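## Task

Using the forceps T1, take red vial 2 from well F2 of vial rack R1 and set it upright on the bottom of well C8 in tube carrier TC. Afterwards T1 must sit in holder H1 with both tips in one slot, and H1 must be upright and flat on its base. Every other vial must still stand in its own well, and both R1 and TC must be seated in their nests. Nothing may depend on the robot holding it: release everything and move the grippers away.

## Robot and tools

Setup. Two arms, left_arm and right_arm, each with a parallel two-finger gripper. The names are labels only, not image sides. Well labels (row letters, column numbers, a triangle marking A1) are printed on the tops of R1 and TC. TC lies between the arms. A vial is lifted by gripping its cap with the forceps T1, which the robot holds in a gripper. Occasionally a short external tug acts on a held part or nudges a loose object.

Frames. All poses use one scene frame: origin on the table surface midway between the arms, +z up, +x pointing out across the table, left_arm on the +y side. Arm root links: left_arm at (-0.032, +0.322, 0) m, quat_wxyz (+1.000, 0, 0, +0.016); right_arm at (-0.013, -0.278, 0) m, quat_wxyz (+1.000, 0, 0, -0.004). In the gripper's own frame the fingers extend along +z and separate along y. end_effector_position is the point between the finger pads, just under 1 cm short of the fingertips. Reported hand positions may be slightly wrong, worse when the arm reaches far.

Row layout. Every motion command uses a row of 16 numbers covering both arms, even if one arm stays still: left_arm x, y, z, qw, qx, qy, qz, opening, then right_arm in the same eight-number order. x, y, z are an absolute target for end_effector_position in metres; qw, qx, qy, qz an absolute target orientation (w first), both in the scene frame. Opening runs from -1 (closed) to +1 (fully open, 0.087 m). A target lying over 0.6 m from the arm's last reported position along any gripper axis makes the call be refused. To hold an arm still, resend exactly the pose from the last result before it stopped moving, plus its intended opening; to keep an orientation, repeat your own target quaternion rather than the drifting reported one.

execute_actions. Argument actions: a list holding zero or one item. Empty list: just returns the current state. Action item: rows (1 to 15 rows of 16 numbers) and steps (1 to 15, default 15); each step lasts 1/30 s, one row per step, the final row repeating if rows run out. Wait item: only steps (up to 300), counted from the previous result, so your reply time is included. Optional pictures (boolean) turns camera images on or off; they are included by default.

move. target: one 16-number row as above (absolute poses). speed: path speed in m/s, 0.002 to 0.5, default 0.25; rotation is capped at twice that value in rad/s. Both grippers travel straight lines finishing together, over 0.5 to 10 s; longer paths halt at 10 s short of the goal. Openings are applied when the move begins. Paths ignore obstacles and the other arm; real motion lags, may deviate, and can overshoot speed near full extension. A move: line reports the ending (done, off_target, moving, held, fault), any limits (paced = the sent pose was clipped; held = some steps blocked, after which the arm may surge), and each gripper's remaining distance.

wait. seconds from 0 to 10; the scene runs with no new command. zoom_image: camera (cam_head_left, cam_head_right, cam_left_wrist, cam_right_wrist, each 896x504) and region [x0, y0, x1, y1] in pixels from the top-left corner, no larger than 504 by 504. read_manual: optional section, only "licences". finished_scene: scene = number of the current scene; it ends that scene for good and reports success.

Controller behaviour. Each step the commanded pose is limited to 70 mm and 16 degrees from the measured pose; damped IK favours position over orientation. Friction can leave the gripper up to about 31 mm off, and very small commands may not move it. After an action ends, an arm continues only to its last clipped pose, so check the result and send the remainder. Elbows never fully straighten. Joint limits (rad): waist -2.618 to 3.054, shoulder 0 to 3.142, elbow 0 to 3.142, wrist pitch -1.571 to 1.571, wrist yaw -1.571 to 1.571, wrist roll -2.094 to 2.094.

Result lines. The state line lists each arm's position and quat. grip_measured shows finger opening on the command scale (each reading may be off by about 1 mm); the last Joint positions value is the opening in metres. Hand target shows where the controller is currently driving each gripper. pose unreachable means a clearance check altered or blocked that arm's command; HELD marks steps where this happened. FAULT lines mean an arm stopped. MOTOR HOT appears from 75 °C; at 90 °C that arm halts for 10 s; at 100 °C it goes limp and drops.

Gripping. To hold something, command roughly 0.02 below grip_measured for a firm grip, less for a gentler one. Finger force peaks near 20 N per pad; closing fast squeezes harder and can spring the fingers open.

Avoid: anything leaving the table, arms striking or pushing each other, dropping or slipping the forceps or vial, fast contacts and targets set far beyond a contact point (both press harder), and long loaded holds that heat motors. Finish with everything released and both grippers clear.

Each tool is called as a command line: name --argument value for each argument, lists and objects as JSON in quotes; but a table of rows of numbers goes row by row, as --pt "numbers of a row", without its own name.

## Session

execute_actions --actions '[]'

Scene clock: 0.00 s of 12600.00 s.
left_arm: end_effector_position=(+0.4259, +0.6075, +0.3908) grip_measured=+0.987 end_effector_quat_wxyz=(-0.487, +0.809, -0.282, +0.171) | right_arm: end_effector_position=(+0.3418, -0.0740, +0.2461) grip_measured=+0.996 end_effector_quat_wxyz=(-0.020, +0.527, +0.723, +0.446)
Joint positions: left_arm=[ 0.493  1.925  2.313 -0.904 -0.329 -1.754  0.087] | right_arm=[ 0.194  1.49   1.284 -0.618 -0.609  1.693  0.087]
Joint velocities: left_arm=[-0.007  0.007 -0.012 -0.007 -0.095 -0.037  0.001] | right_arm=[-0.002 -0.002 -0.002 -0.022 -0.022  0.007  0.   ]
Hand target (left_arm): +0.426, +0.608, +0.391; -0.487, +0.809, -0.282, +0.171
Hand target (right_arm): +0.342, -0.074, +0.246; -0.020, +0.527, +0.723, +0.446

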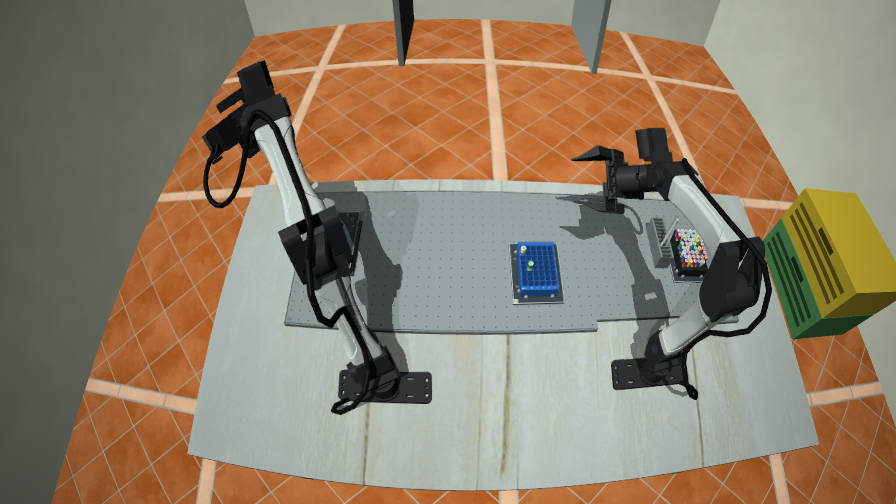

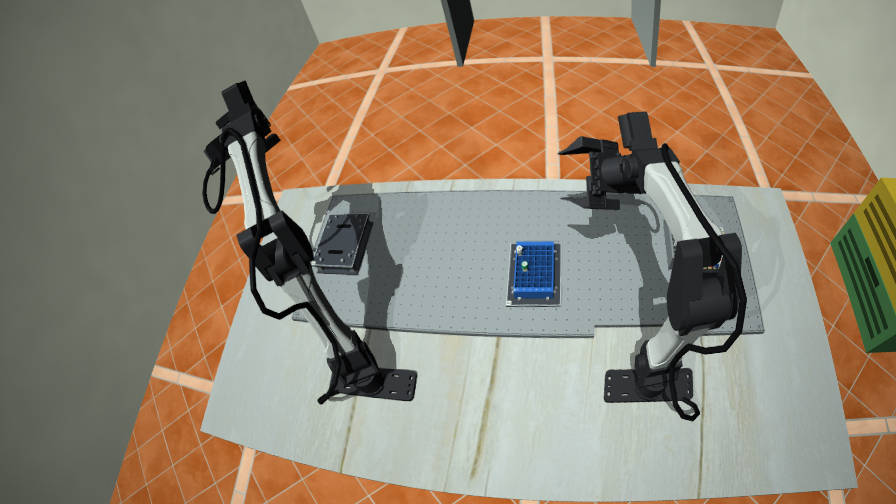

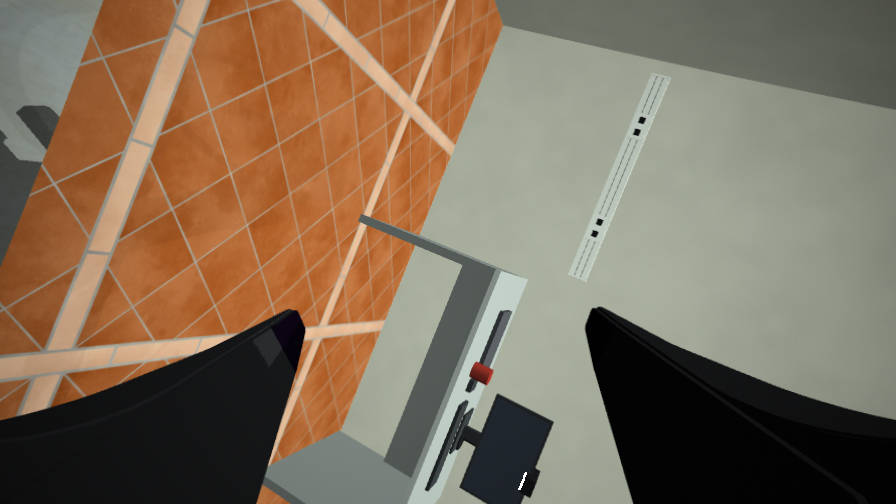

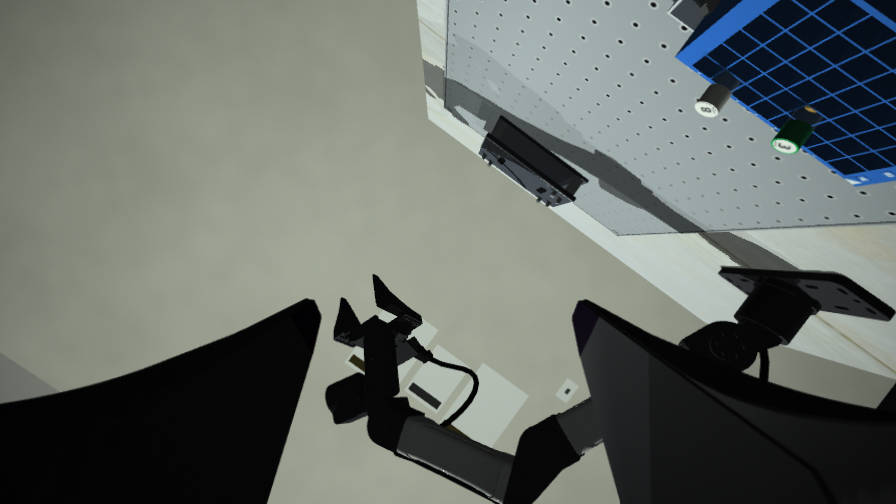

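zoom_image --camera "cam_head_left" --region '[620, 200, 740, 290]'

zoom_image --camera "cam_head_left" --region '[490, 230, 590, 310]'

Region (620, 200, 740, 290) of cam_head_left's 896x504 image, scaled by 4.200, with more detail than that image has; it fills the top 378 rows of this view, and the rest is white.

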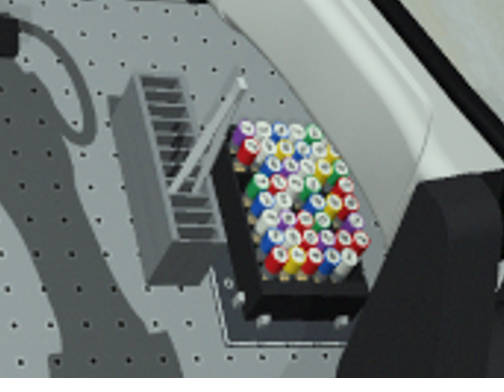

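Region (490, 230, 590, 310) of cam_head_left's 896x504 image, scaled by 5.040, with more detail than that image has; it fills the top 403 rows of this view, and the rest is white.

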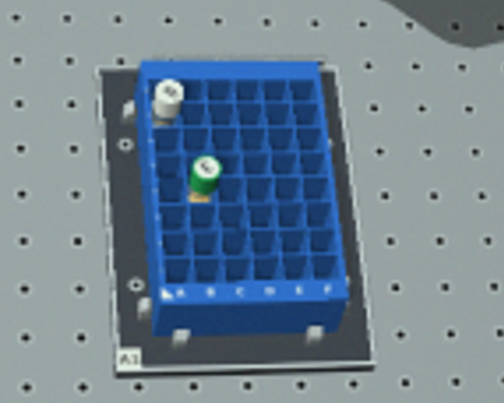

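move --target '[0.4259,0.6075,0.3908,-0.487,0.809,-0.282,0.171,1,0.25,-0.34,0.24,0.259,0,0.966,0,1]'

Scene clock: 7.83 s of 12600.00 s.
left_arm: end_effector_position=(+0.4259, +0.6075, +0.3908) grip_measured=+0.987 end_effector_quat_wxyz=(-0.487, +0.809, -0.282, +0.171) | right_arm: end_effector_position=(+0.2550, -0.3384, +0.2396) grip_measured=+0.996 end_effector_quat_wxyz=(+0.245, -0.006, +0.969, +0.004)
Joint positions: left_arm=[ 0.493  1.925  2.313 -0.904 -0.329 -1.754  0.087] | right_arm=[-0.266  1.37   1.57  -1.293 -0.139 -0.251  0.087]
Joint velocities: left_arm=[ 0.012 -0.002 -0.002  0.022 -0.022 -0.051  0.   ] | right_arm=[ 0.002 -0.007  0.002 -0.022 -0.037 -0.037  0.   ]
Hand target (left_arm): +0.426, +0.607, +0.391; -0.487, +0.809, -0.282, +0.171
Hand target (right_arm): +0.253, -0.344, +0.239; +0.253, -0.004, +0.968, -0.006
Off the commanded pose (left_arm): 0.000 m, 0 deg.
Off the commanded pose (right_arm): 0.005 m, 2 deg.
After step 90, 1.00 s passed at rest.
move: done

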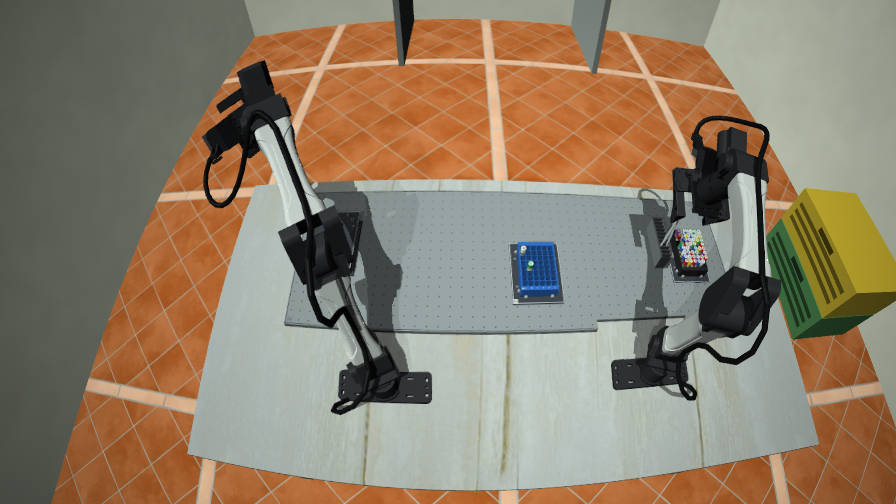

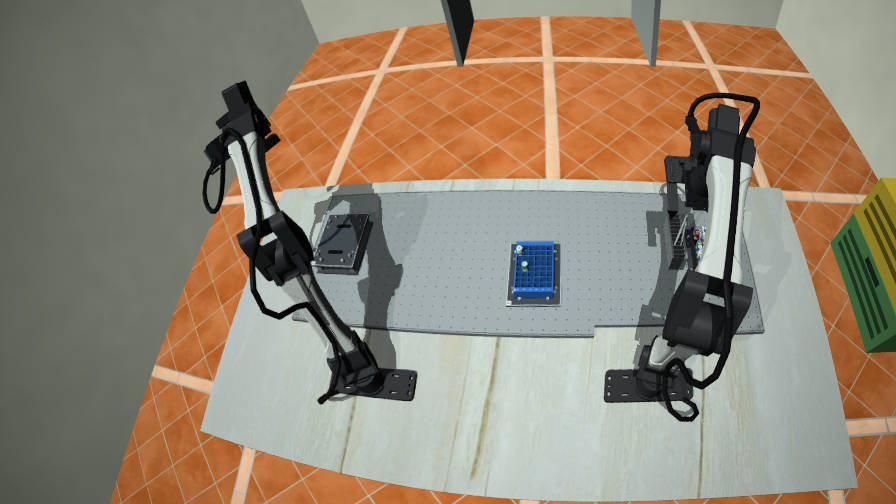

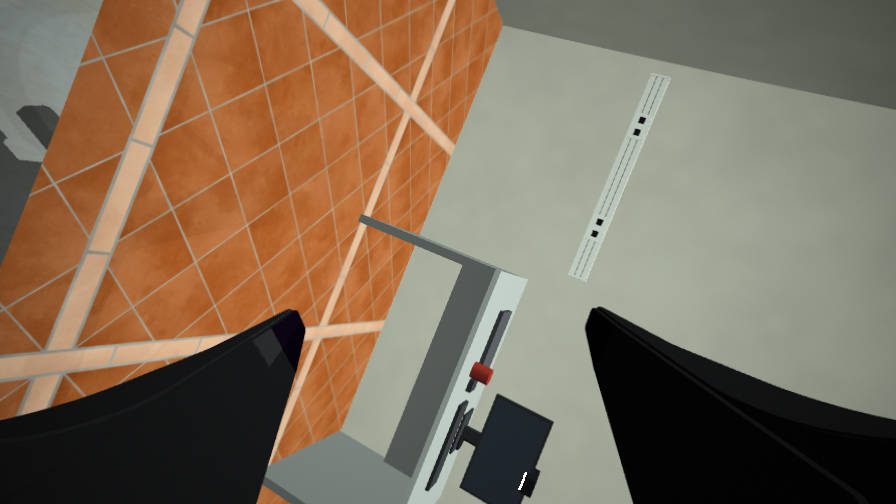

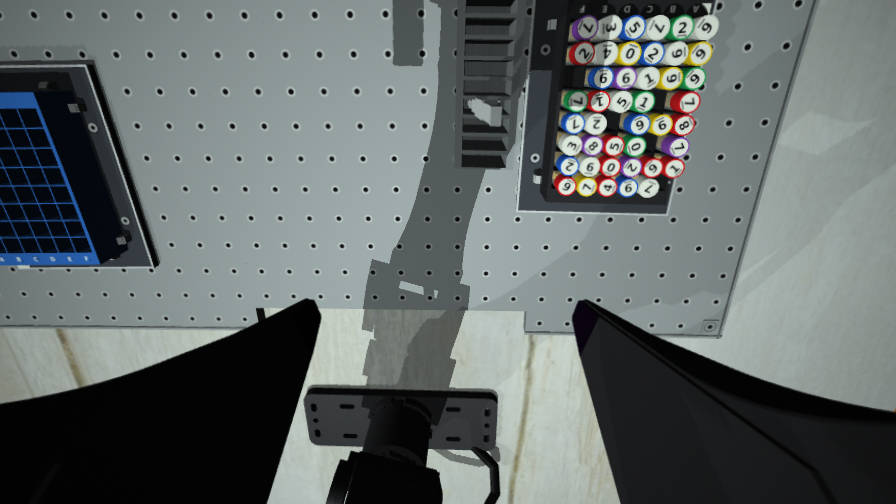

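move --target '[0.4259,0.6075,0.3908,-0.487,0.809,-0.282,0.171,1,0.29,-0.36,0.19,0.259,0,0.966,0,0.2]'

Scene clock: 10.53 s of 12600.00 s.
left_arm: end_effector_position=(+0.4259, +0.6075, +0.3908) grip_measured=+0.987 end_effector_quat_wxyz=(-0.487, +0.809, -0.282, +0.171) | right_arm: end_effector_position=(+0.2886, -0.3576, +0.1967) grip_measured=+0.200 end_effector_quat_wxyz=(+0.259, -0.000, +0.966, -0.004)
Joint positions: left_arm=[ 0.493  1.925  2.313 -0.904 -0.329 -1.754  0.087] | right_arm=[-0.296  1.422  1.42  -1.063 -0.141 -0.266  0.053]
Joint velocities: left_arm=[-0.002  0.002 -0.007 -0.007 -0.037  0.022 -0.   ] | right_arm=[ 0.017 -0.007  0.002  0.081  0.022 -0.007 -0.   ]
Hand target (left_arm): +0.426, +0.607, +0.391; -0.487, +0.809, -0.282, +0.171
Hand target (right_arm): +0.291, -0.360, +0.191; +0.258, +0.000, +0.966, -0.001
Off the commanded pose (left_arm): 0.000 m, 0 deg.
Off the commanded pose (right_arm): 0.007 m, 1 deg.
move: done

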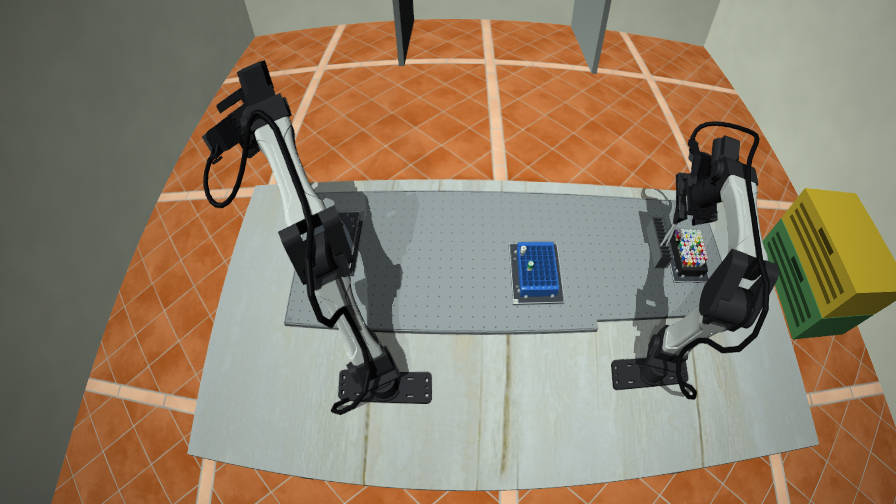

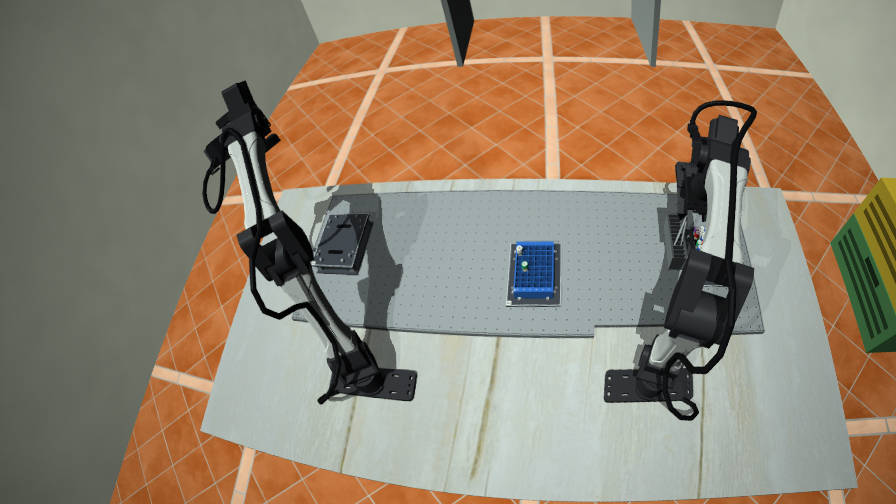

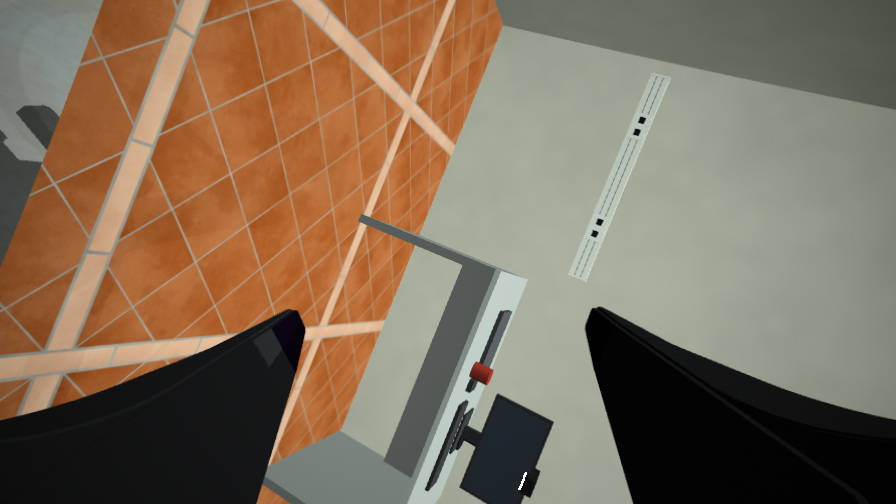

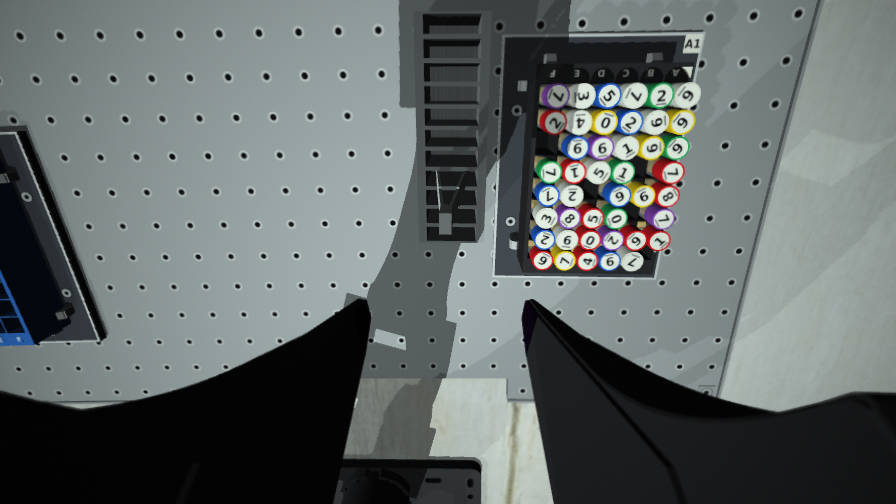

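move --target '[0.4259,0.6075,0.3908,-0.487,0.809,-0.282,0.171,1,0.314,-0.358,0.15,0.174,0,0.985,0,-0.2]' --speed 0.08

Scene clock: 13.73 s of 12600.00 s.
left_arm: end_effector_position=(+0.4259, +0.6075, +0.3908) grip_measured=+0.987 end_effector_quat_wxyz=(-0.487, +0.809, -0.282, +0.171) | right_arm: end_effector_position=(+0.3111, -0.3584, +0.1451) grip_measured=-0.200 end_effector_quat_wxyz=(+0.175, -0.001, +0.985, +0.006)
Joint positions: left_arm=[ 0.493  1.925  2.313 -0.904 -0.329 -1.754  0.087] | right_arm=[-0.259  1.639  1.467 -1.062 -0.102 -0.251  0.035]
Joint velocities: left_arm=[ 0.002  0.002 -0.002  0.007 -0.007  0.037 -0.   ] | right_arm=[ 0.002 -0.017  0.007 -0.066 -0.037 -0.051 -0.001]
Hand target (left_arm): +0.426, +0.607, +0.391; -0.487, +0.809, -0.282, +0.171
Hand target (right_arm): +0.315, -0.358, +0.150; +0.175, -0.001, +0.985, +0.001
Off the commanded pose (left_arm): 0.000 m, 0 deg.
Off the commanded pose (right_arm): 0.006 m, 1 deg.
move: done

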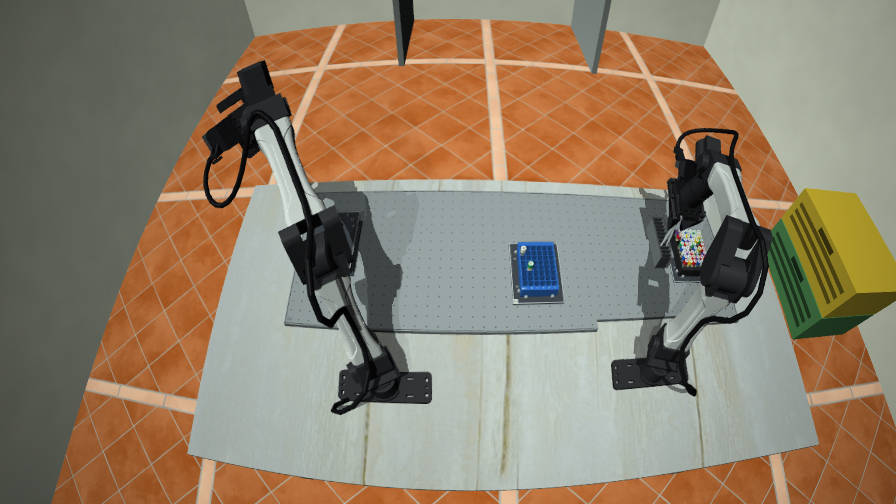

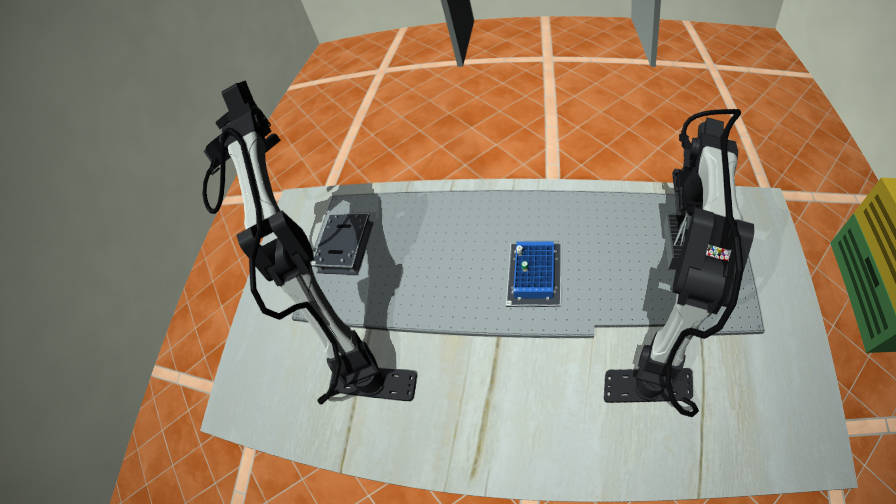

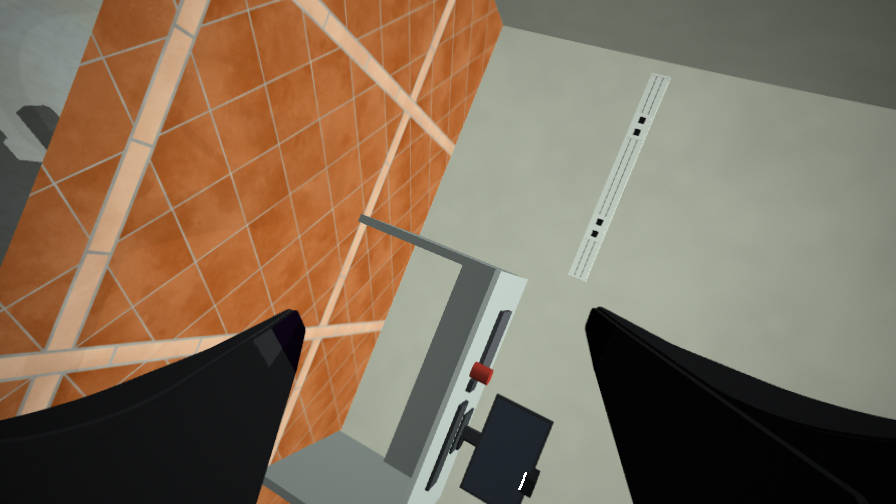

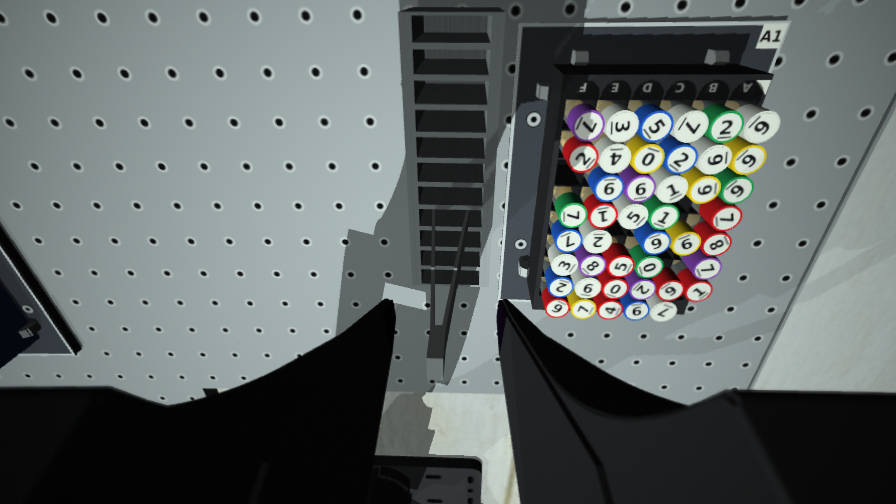

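move --target '[0.4259,0.6075,0.3908,-0.487,0.809,-0.282,0.171,1,0.314,-0.357,0.112,0.174,0,0.985,0,-0.5]' --speed 0.05

zoom_image --camera "cam_right_wrist" --region '[320, 180, 580, 504]'

zoom_image --camera "cam_head_left" --region '[640, 190, 720, 270]'

Scene clock: 16.30 s of 12600.00 s.
left_arm: end_effector_position=(+0.4259, +0.6075, +0.3908) grip_measured=+0.987 end_effector_quat_wxyz=(-0.487, +0.809, -0.282, +0.171) | right_arm: end_effector_position=(+0.3139, -0.3597, +0.1198) grip_measured=-0.500 end_effector_quat_wxyz=(+0.179, +0.002, +0.984, +0.003)
Joint positions: left_arm=[ 0.493  1.925  2.313 -0.904 -0.329 -1.754  0.087] | right_arm=[-0.259  1.639  1.365 -0.95  -0.098 -0.245  0.022]
Joint velocities: left_arm=[-0.007 -0.012 -0.017 -0.022  0.051  0.022  0.   ] | right_arm=[ 0.002  0.007  0.002  0.007 -0.007 -0.007  0.   ]
Hand target (left_arm): +0.426, +0.607, +0.391; -0.487, +0.809, -0.282, +0.171
Hand target (right_arm): +0.314, -0.357, +0.112; +0.174, +0.000, +0.985, +0.000
Off the commanded pose (left_arm): 0.000 m, 0 deg.
Off the commanded pose (right_arm): 0.008 m, 1 deg.
move: done

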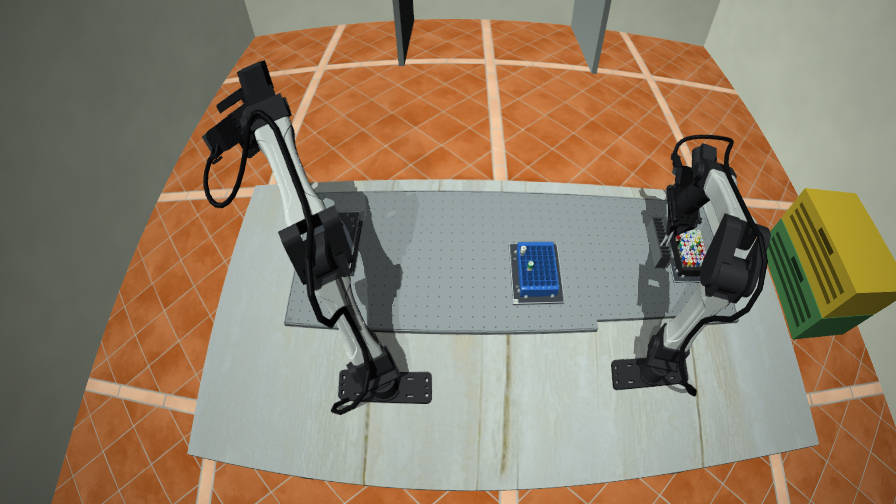

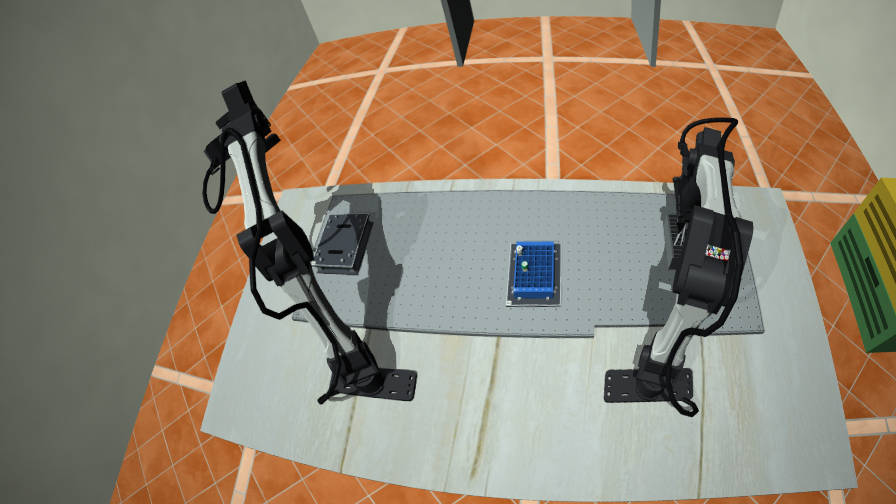

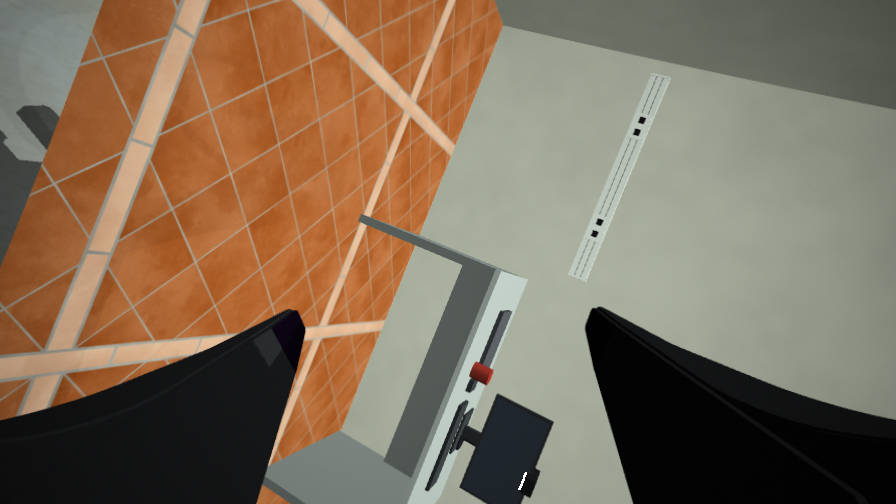

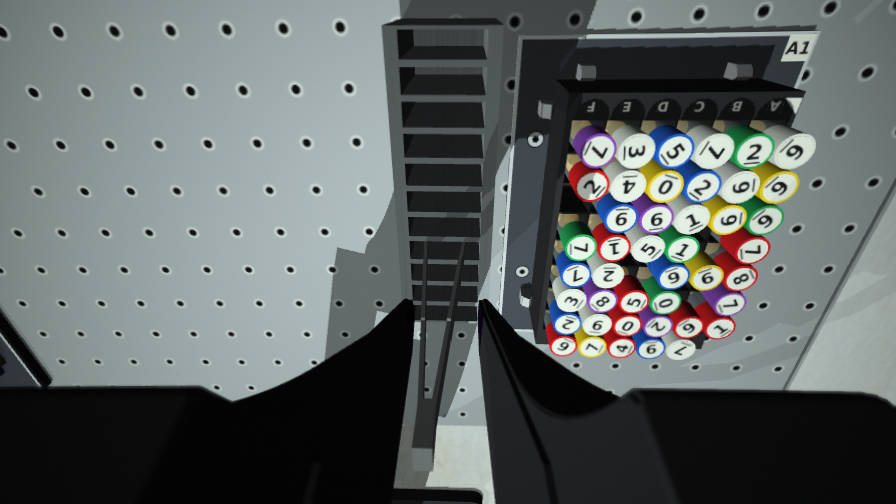

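Region (320, 180, 580, 504) of cam_right_wrist's 896x504 image, scaled by 1.556, with more detail than that image has; it fills the left 404 columns of this view, and the rest is white.

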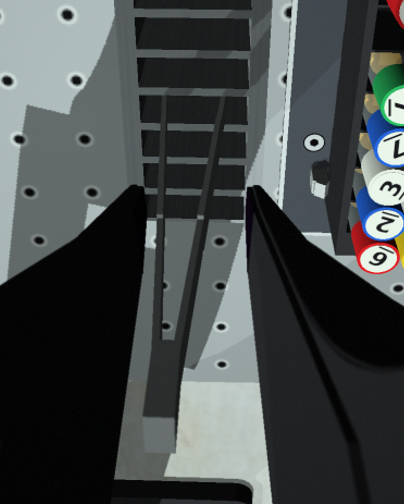

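Region (640, 190, 720, 270) of cam_head_left's 896x504 image, scaled by 6.300, with more detail than that image has.

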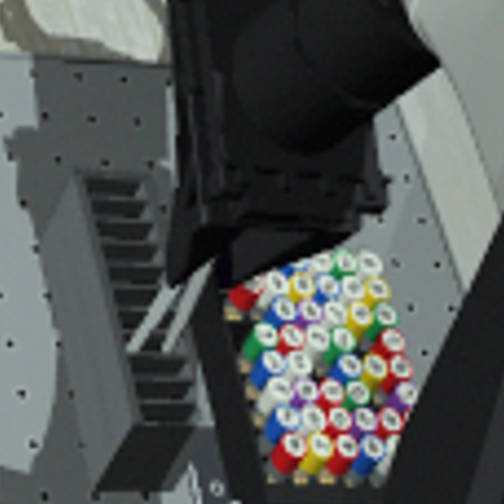

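execute_actions --actions '[{"rows":[[0.4259,0.6075,0.3908,-0.487,0.809,-0.282,0.171,1,0.314,-0.357,0.112,0.174,0,0.985,0,-0.55],[0.4259,0.6075,0.3908,-0.487,0.809,-0.282,0.171,1,0.314,-0.357,0.112,0.174,0,0.985,0,-0.58],[0.4259,0.6075,0.3908,-0.487,0.809,-0.282,0.171,1,0.314,-0.357,0.112,0.174,0,0.985,0,-0.61],[0.4259,0.6075,0.3908,-0.487,0.809,-0.282,0.171,1,0.314,-0.357,0.112,0.174,0,0.985,0,-0.64],[0.4259,0.6075,0.3908,-0.487,0.809,-0.282,0.171,1,0.314,-0.357,0.112,0.174,0,0.985,0,-0.67],[0.4259,0.6075,0.3908,-0.487,0.809,-0.282,0.171,1,0.314,-0.357,0.112,0.174,0,0.985,0,-0.70],[0.4259,0.6075,0.3908,-0.487,0.809,-0.282,0.171,1,0.314,-0.357,0.112,0.174,0,0.985,0,-0.72],[0.4259,0.6075,0.3908,-0.487,0.809,-0.282,0.171,1,0.314,-0.357,0.112,0.174,0,0.985,0,-0.74],[0.4259,0.6075,0.3908,-0.487,0.809,-0.282,0.171,1,0.314,-0.357,0.112,0.174,0,0.985,0,-0.76],[0.4259,0.6075,0.3908,-0.487,0.809,-0.282,0.171,1,0.314,-0.357,0.112,0.174,0,0.985,0,-0.78],[0.4259,0.6075,0.3908,-0.487,0.809,-0.282,0.171,1,0.314,-0.357,0.112,0.174,0,0.985,0,-0.80]]}]'

Scene clock: 19.03 s of 12600.00 s.
left_arm: end_effector_position=(+0.4259, +0.6075, +0.3908) grip_measured=+0.987 end_effector_quat_wxyz=(-0.487, +0.809, -0.282, +0.171) | right_arm: end_effector_position=(+0.3144, -0.3600, +0.1199) grip_measured=-0.799 end_effector_quat_wxyz=(+0.180, +0.002, +0.984, +0.002)
Joint positions: left_arm=[ 0.493  1.925  2.313 -0.904 -0.329 -1.754  0.087] | right_arm=[-0.259  1.639  1.365 -0.948 -0.097 -0.245  0.009]
Joint velocities: left_arm=[-0.002  0.017  0.007 -0.022  0.007 -0.051  0.   ] | right_arm=[-0.007 -0.002 -0.012  0.066 -0.007 -0.007  0.   ]
Hand target (left_arm): +0.426, +0.607, +0.391; -0.487, +0.809, -0.282, +0.171
Hand target (right_arm): +0.314, -0.357, +0.112; +0.174, -0.000, +0.985, +0.000
Off the commanded pose (left_arm): 0.000 m, 0 deg.
Off the commanded pose (right_arm): 0.008 m, 1 deg.
Steps of this call (steps 1 to 67: nothing new was sent; steps 68 to 82: all 15 steps of this action). Readings (end_effector_position):
68: left_arm (+0.4259, +0.6075, +0.3908) | right_arm (+0.3143, -0.3598, +0.1199)
69: left_arm (+0.4259, +0.6075, +0.3908) | right_arm (+0.3144, -0.3598, +0.1199)
71: left_arm (+0.4259, +0.6075, +0.3908) | right_arm (+0.3144, -0.3598, +0.1199)
75: left_arm (+0.4259, +0.6075, +0.3908) | right_arm (+0.3144, -0.3598, +0.1199)
82: the state above

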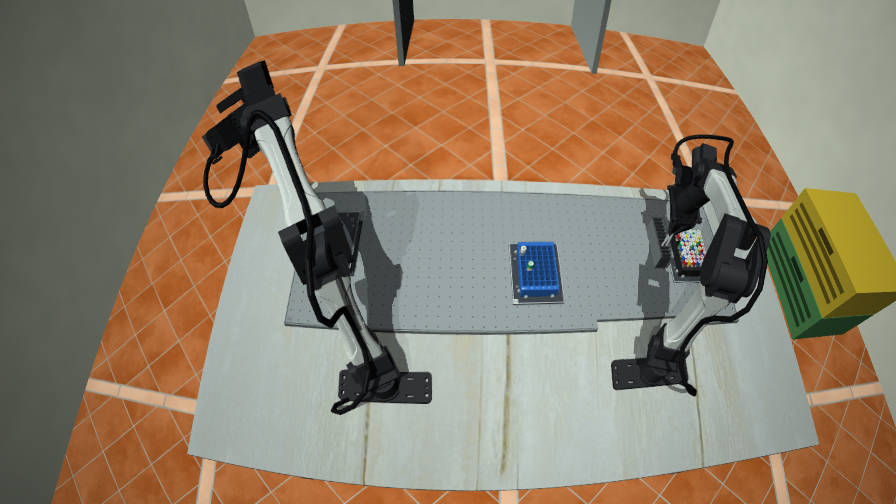

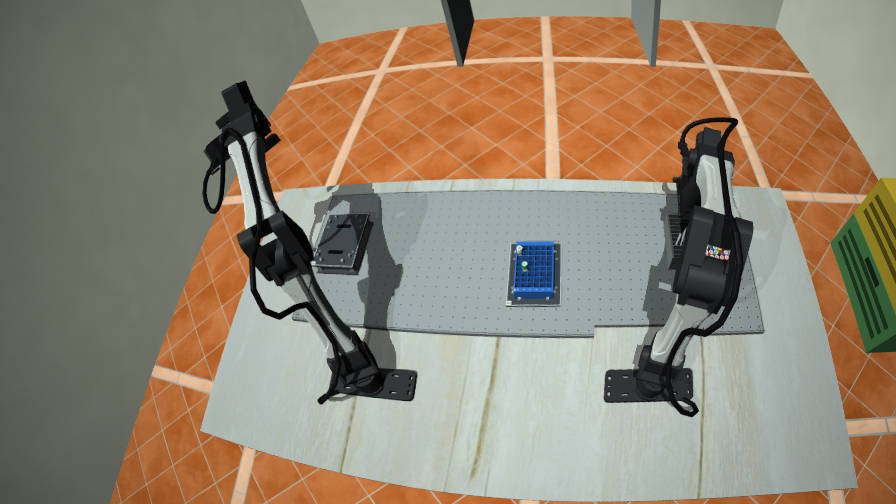

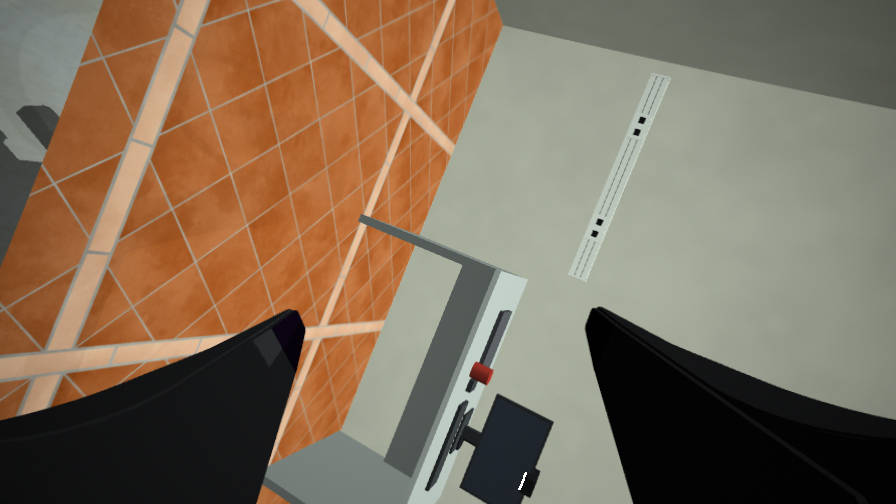

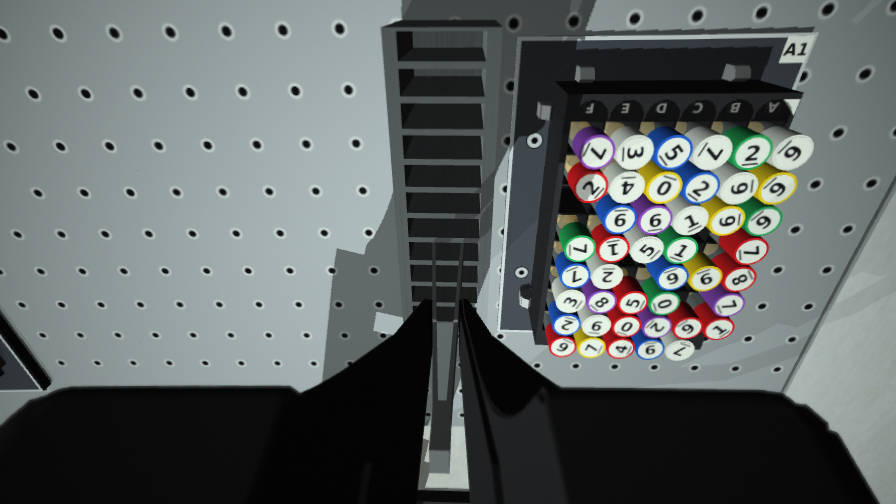

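move --target '[0.4259,0.6075,0.3908,-0.487,0.809,-0.282,0.171,1,0.314,-0.36,0.195,0.178,0,0.984,0,-0.8]' --speed 0.04

Scene clock: 22.57 s of 12600.00 s.
left_arm: end_effector_position=(+0.4259, +0.6075, +0.3908) grip_measured=+0.987 end_effector_quat_wxyz=(-0.487, +0.809, -0.282, +0.171) | right_arm: end_effector_position=(+0.3108, -0.3590, +0.1924) grip_measured=-0.799 end_effector_quat_wxyz=(+0.180, +0.002, +0.984, +0.002)
Joint positions: left_arm=[ 0.493  1.925  2.313 -0.904 -0.329 -1.754  0.087] | right_arm=[-0.259  1.655  1.672 -1.238 -0.097 -0.245  0.009]
Joint velocities: left_arm=[ 0.002  0.002 -0.007 -0.081  0.066 -0.022  0.001] | right_arm=[ 0.002 -0.007 -0.007 -0.066  0.007 -0.051  0.001]
Hand target (left_arm): +0.426, +0.607, +0.391; -0.487, +0.809, -0.282, +0.171
Hand target (right_arm): +0.313, -0.360, +0.195; +0.179, -0.000, +0.984, +0.000
Off the commanded pose (left_arm): 0.000 m, 0 deg.
Off the commanded pose (right_arm): 0.004 m, 0 deg.
move: done

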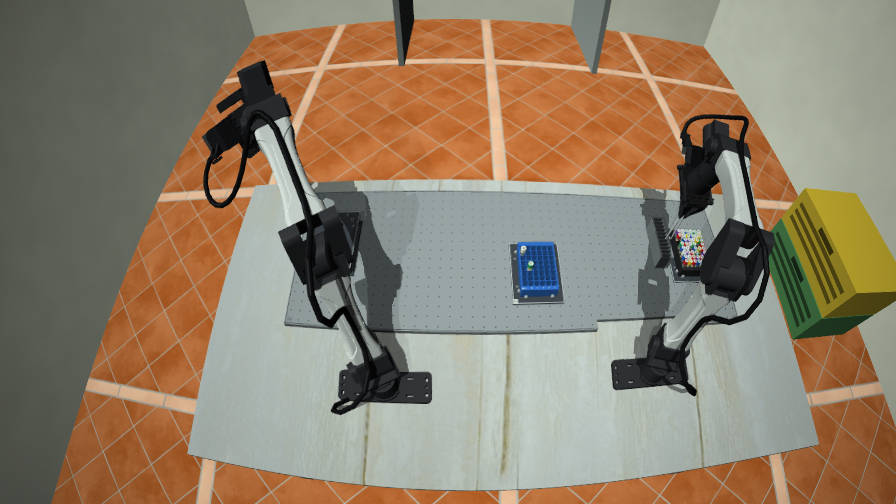

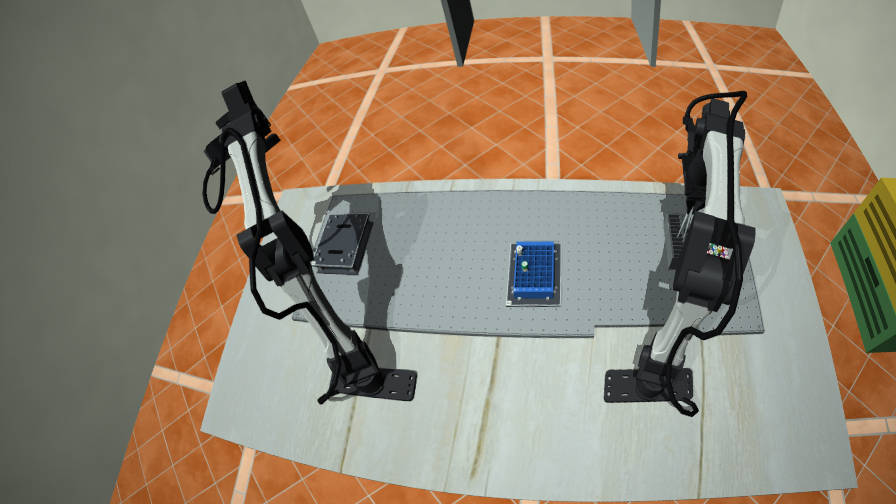

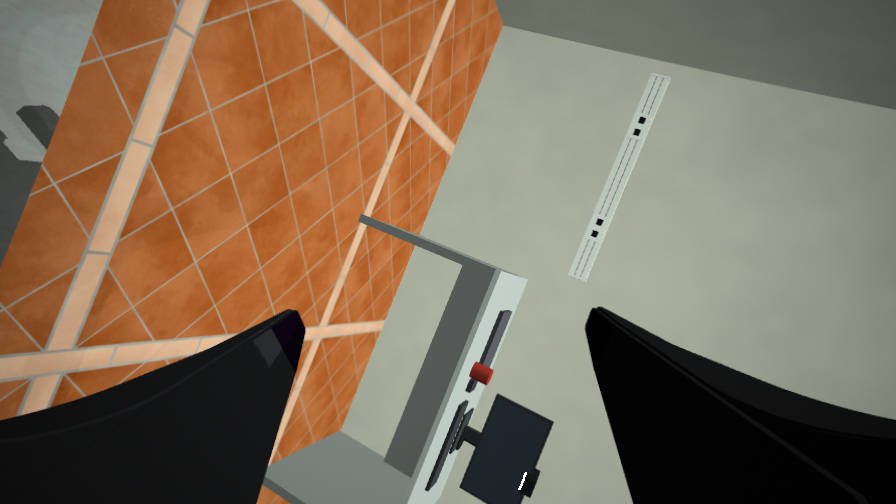

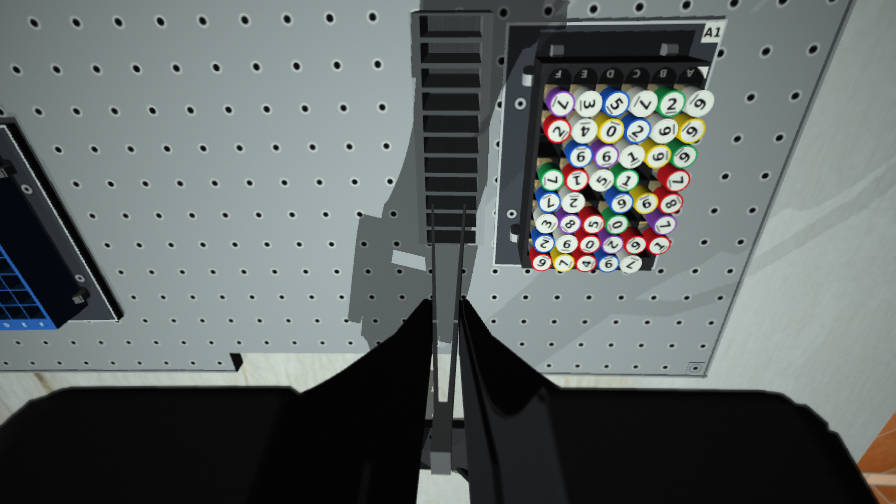

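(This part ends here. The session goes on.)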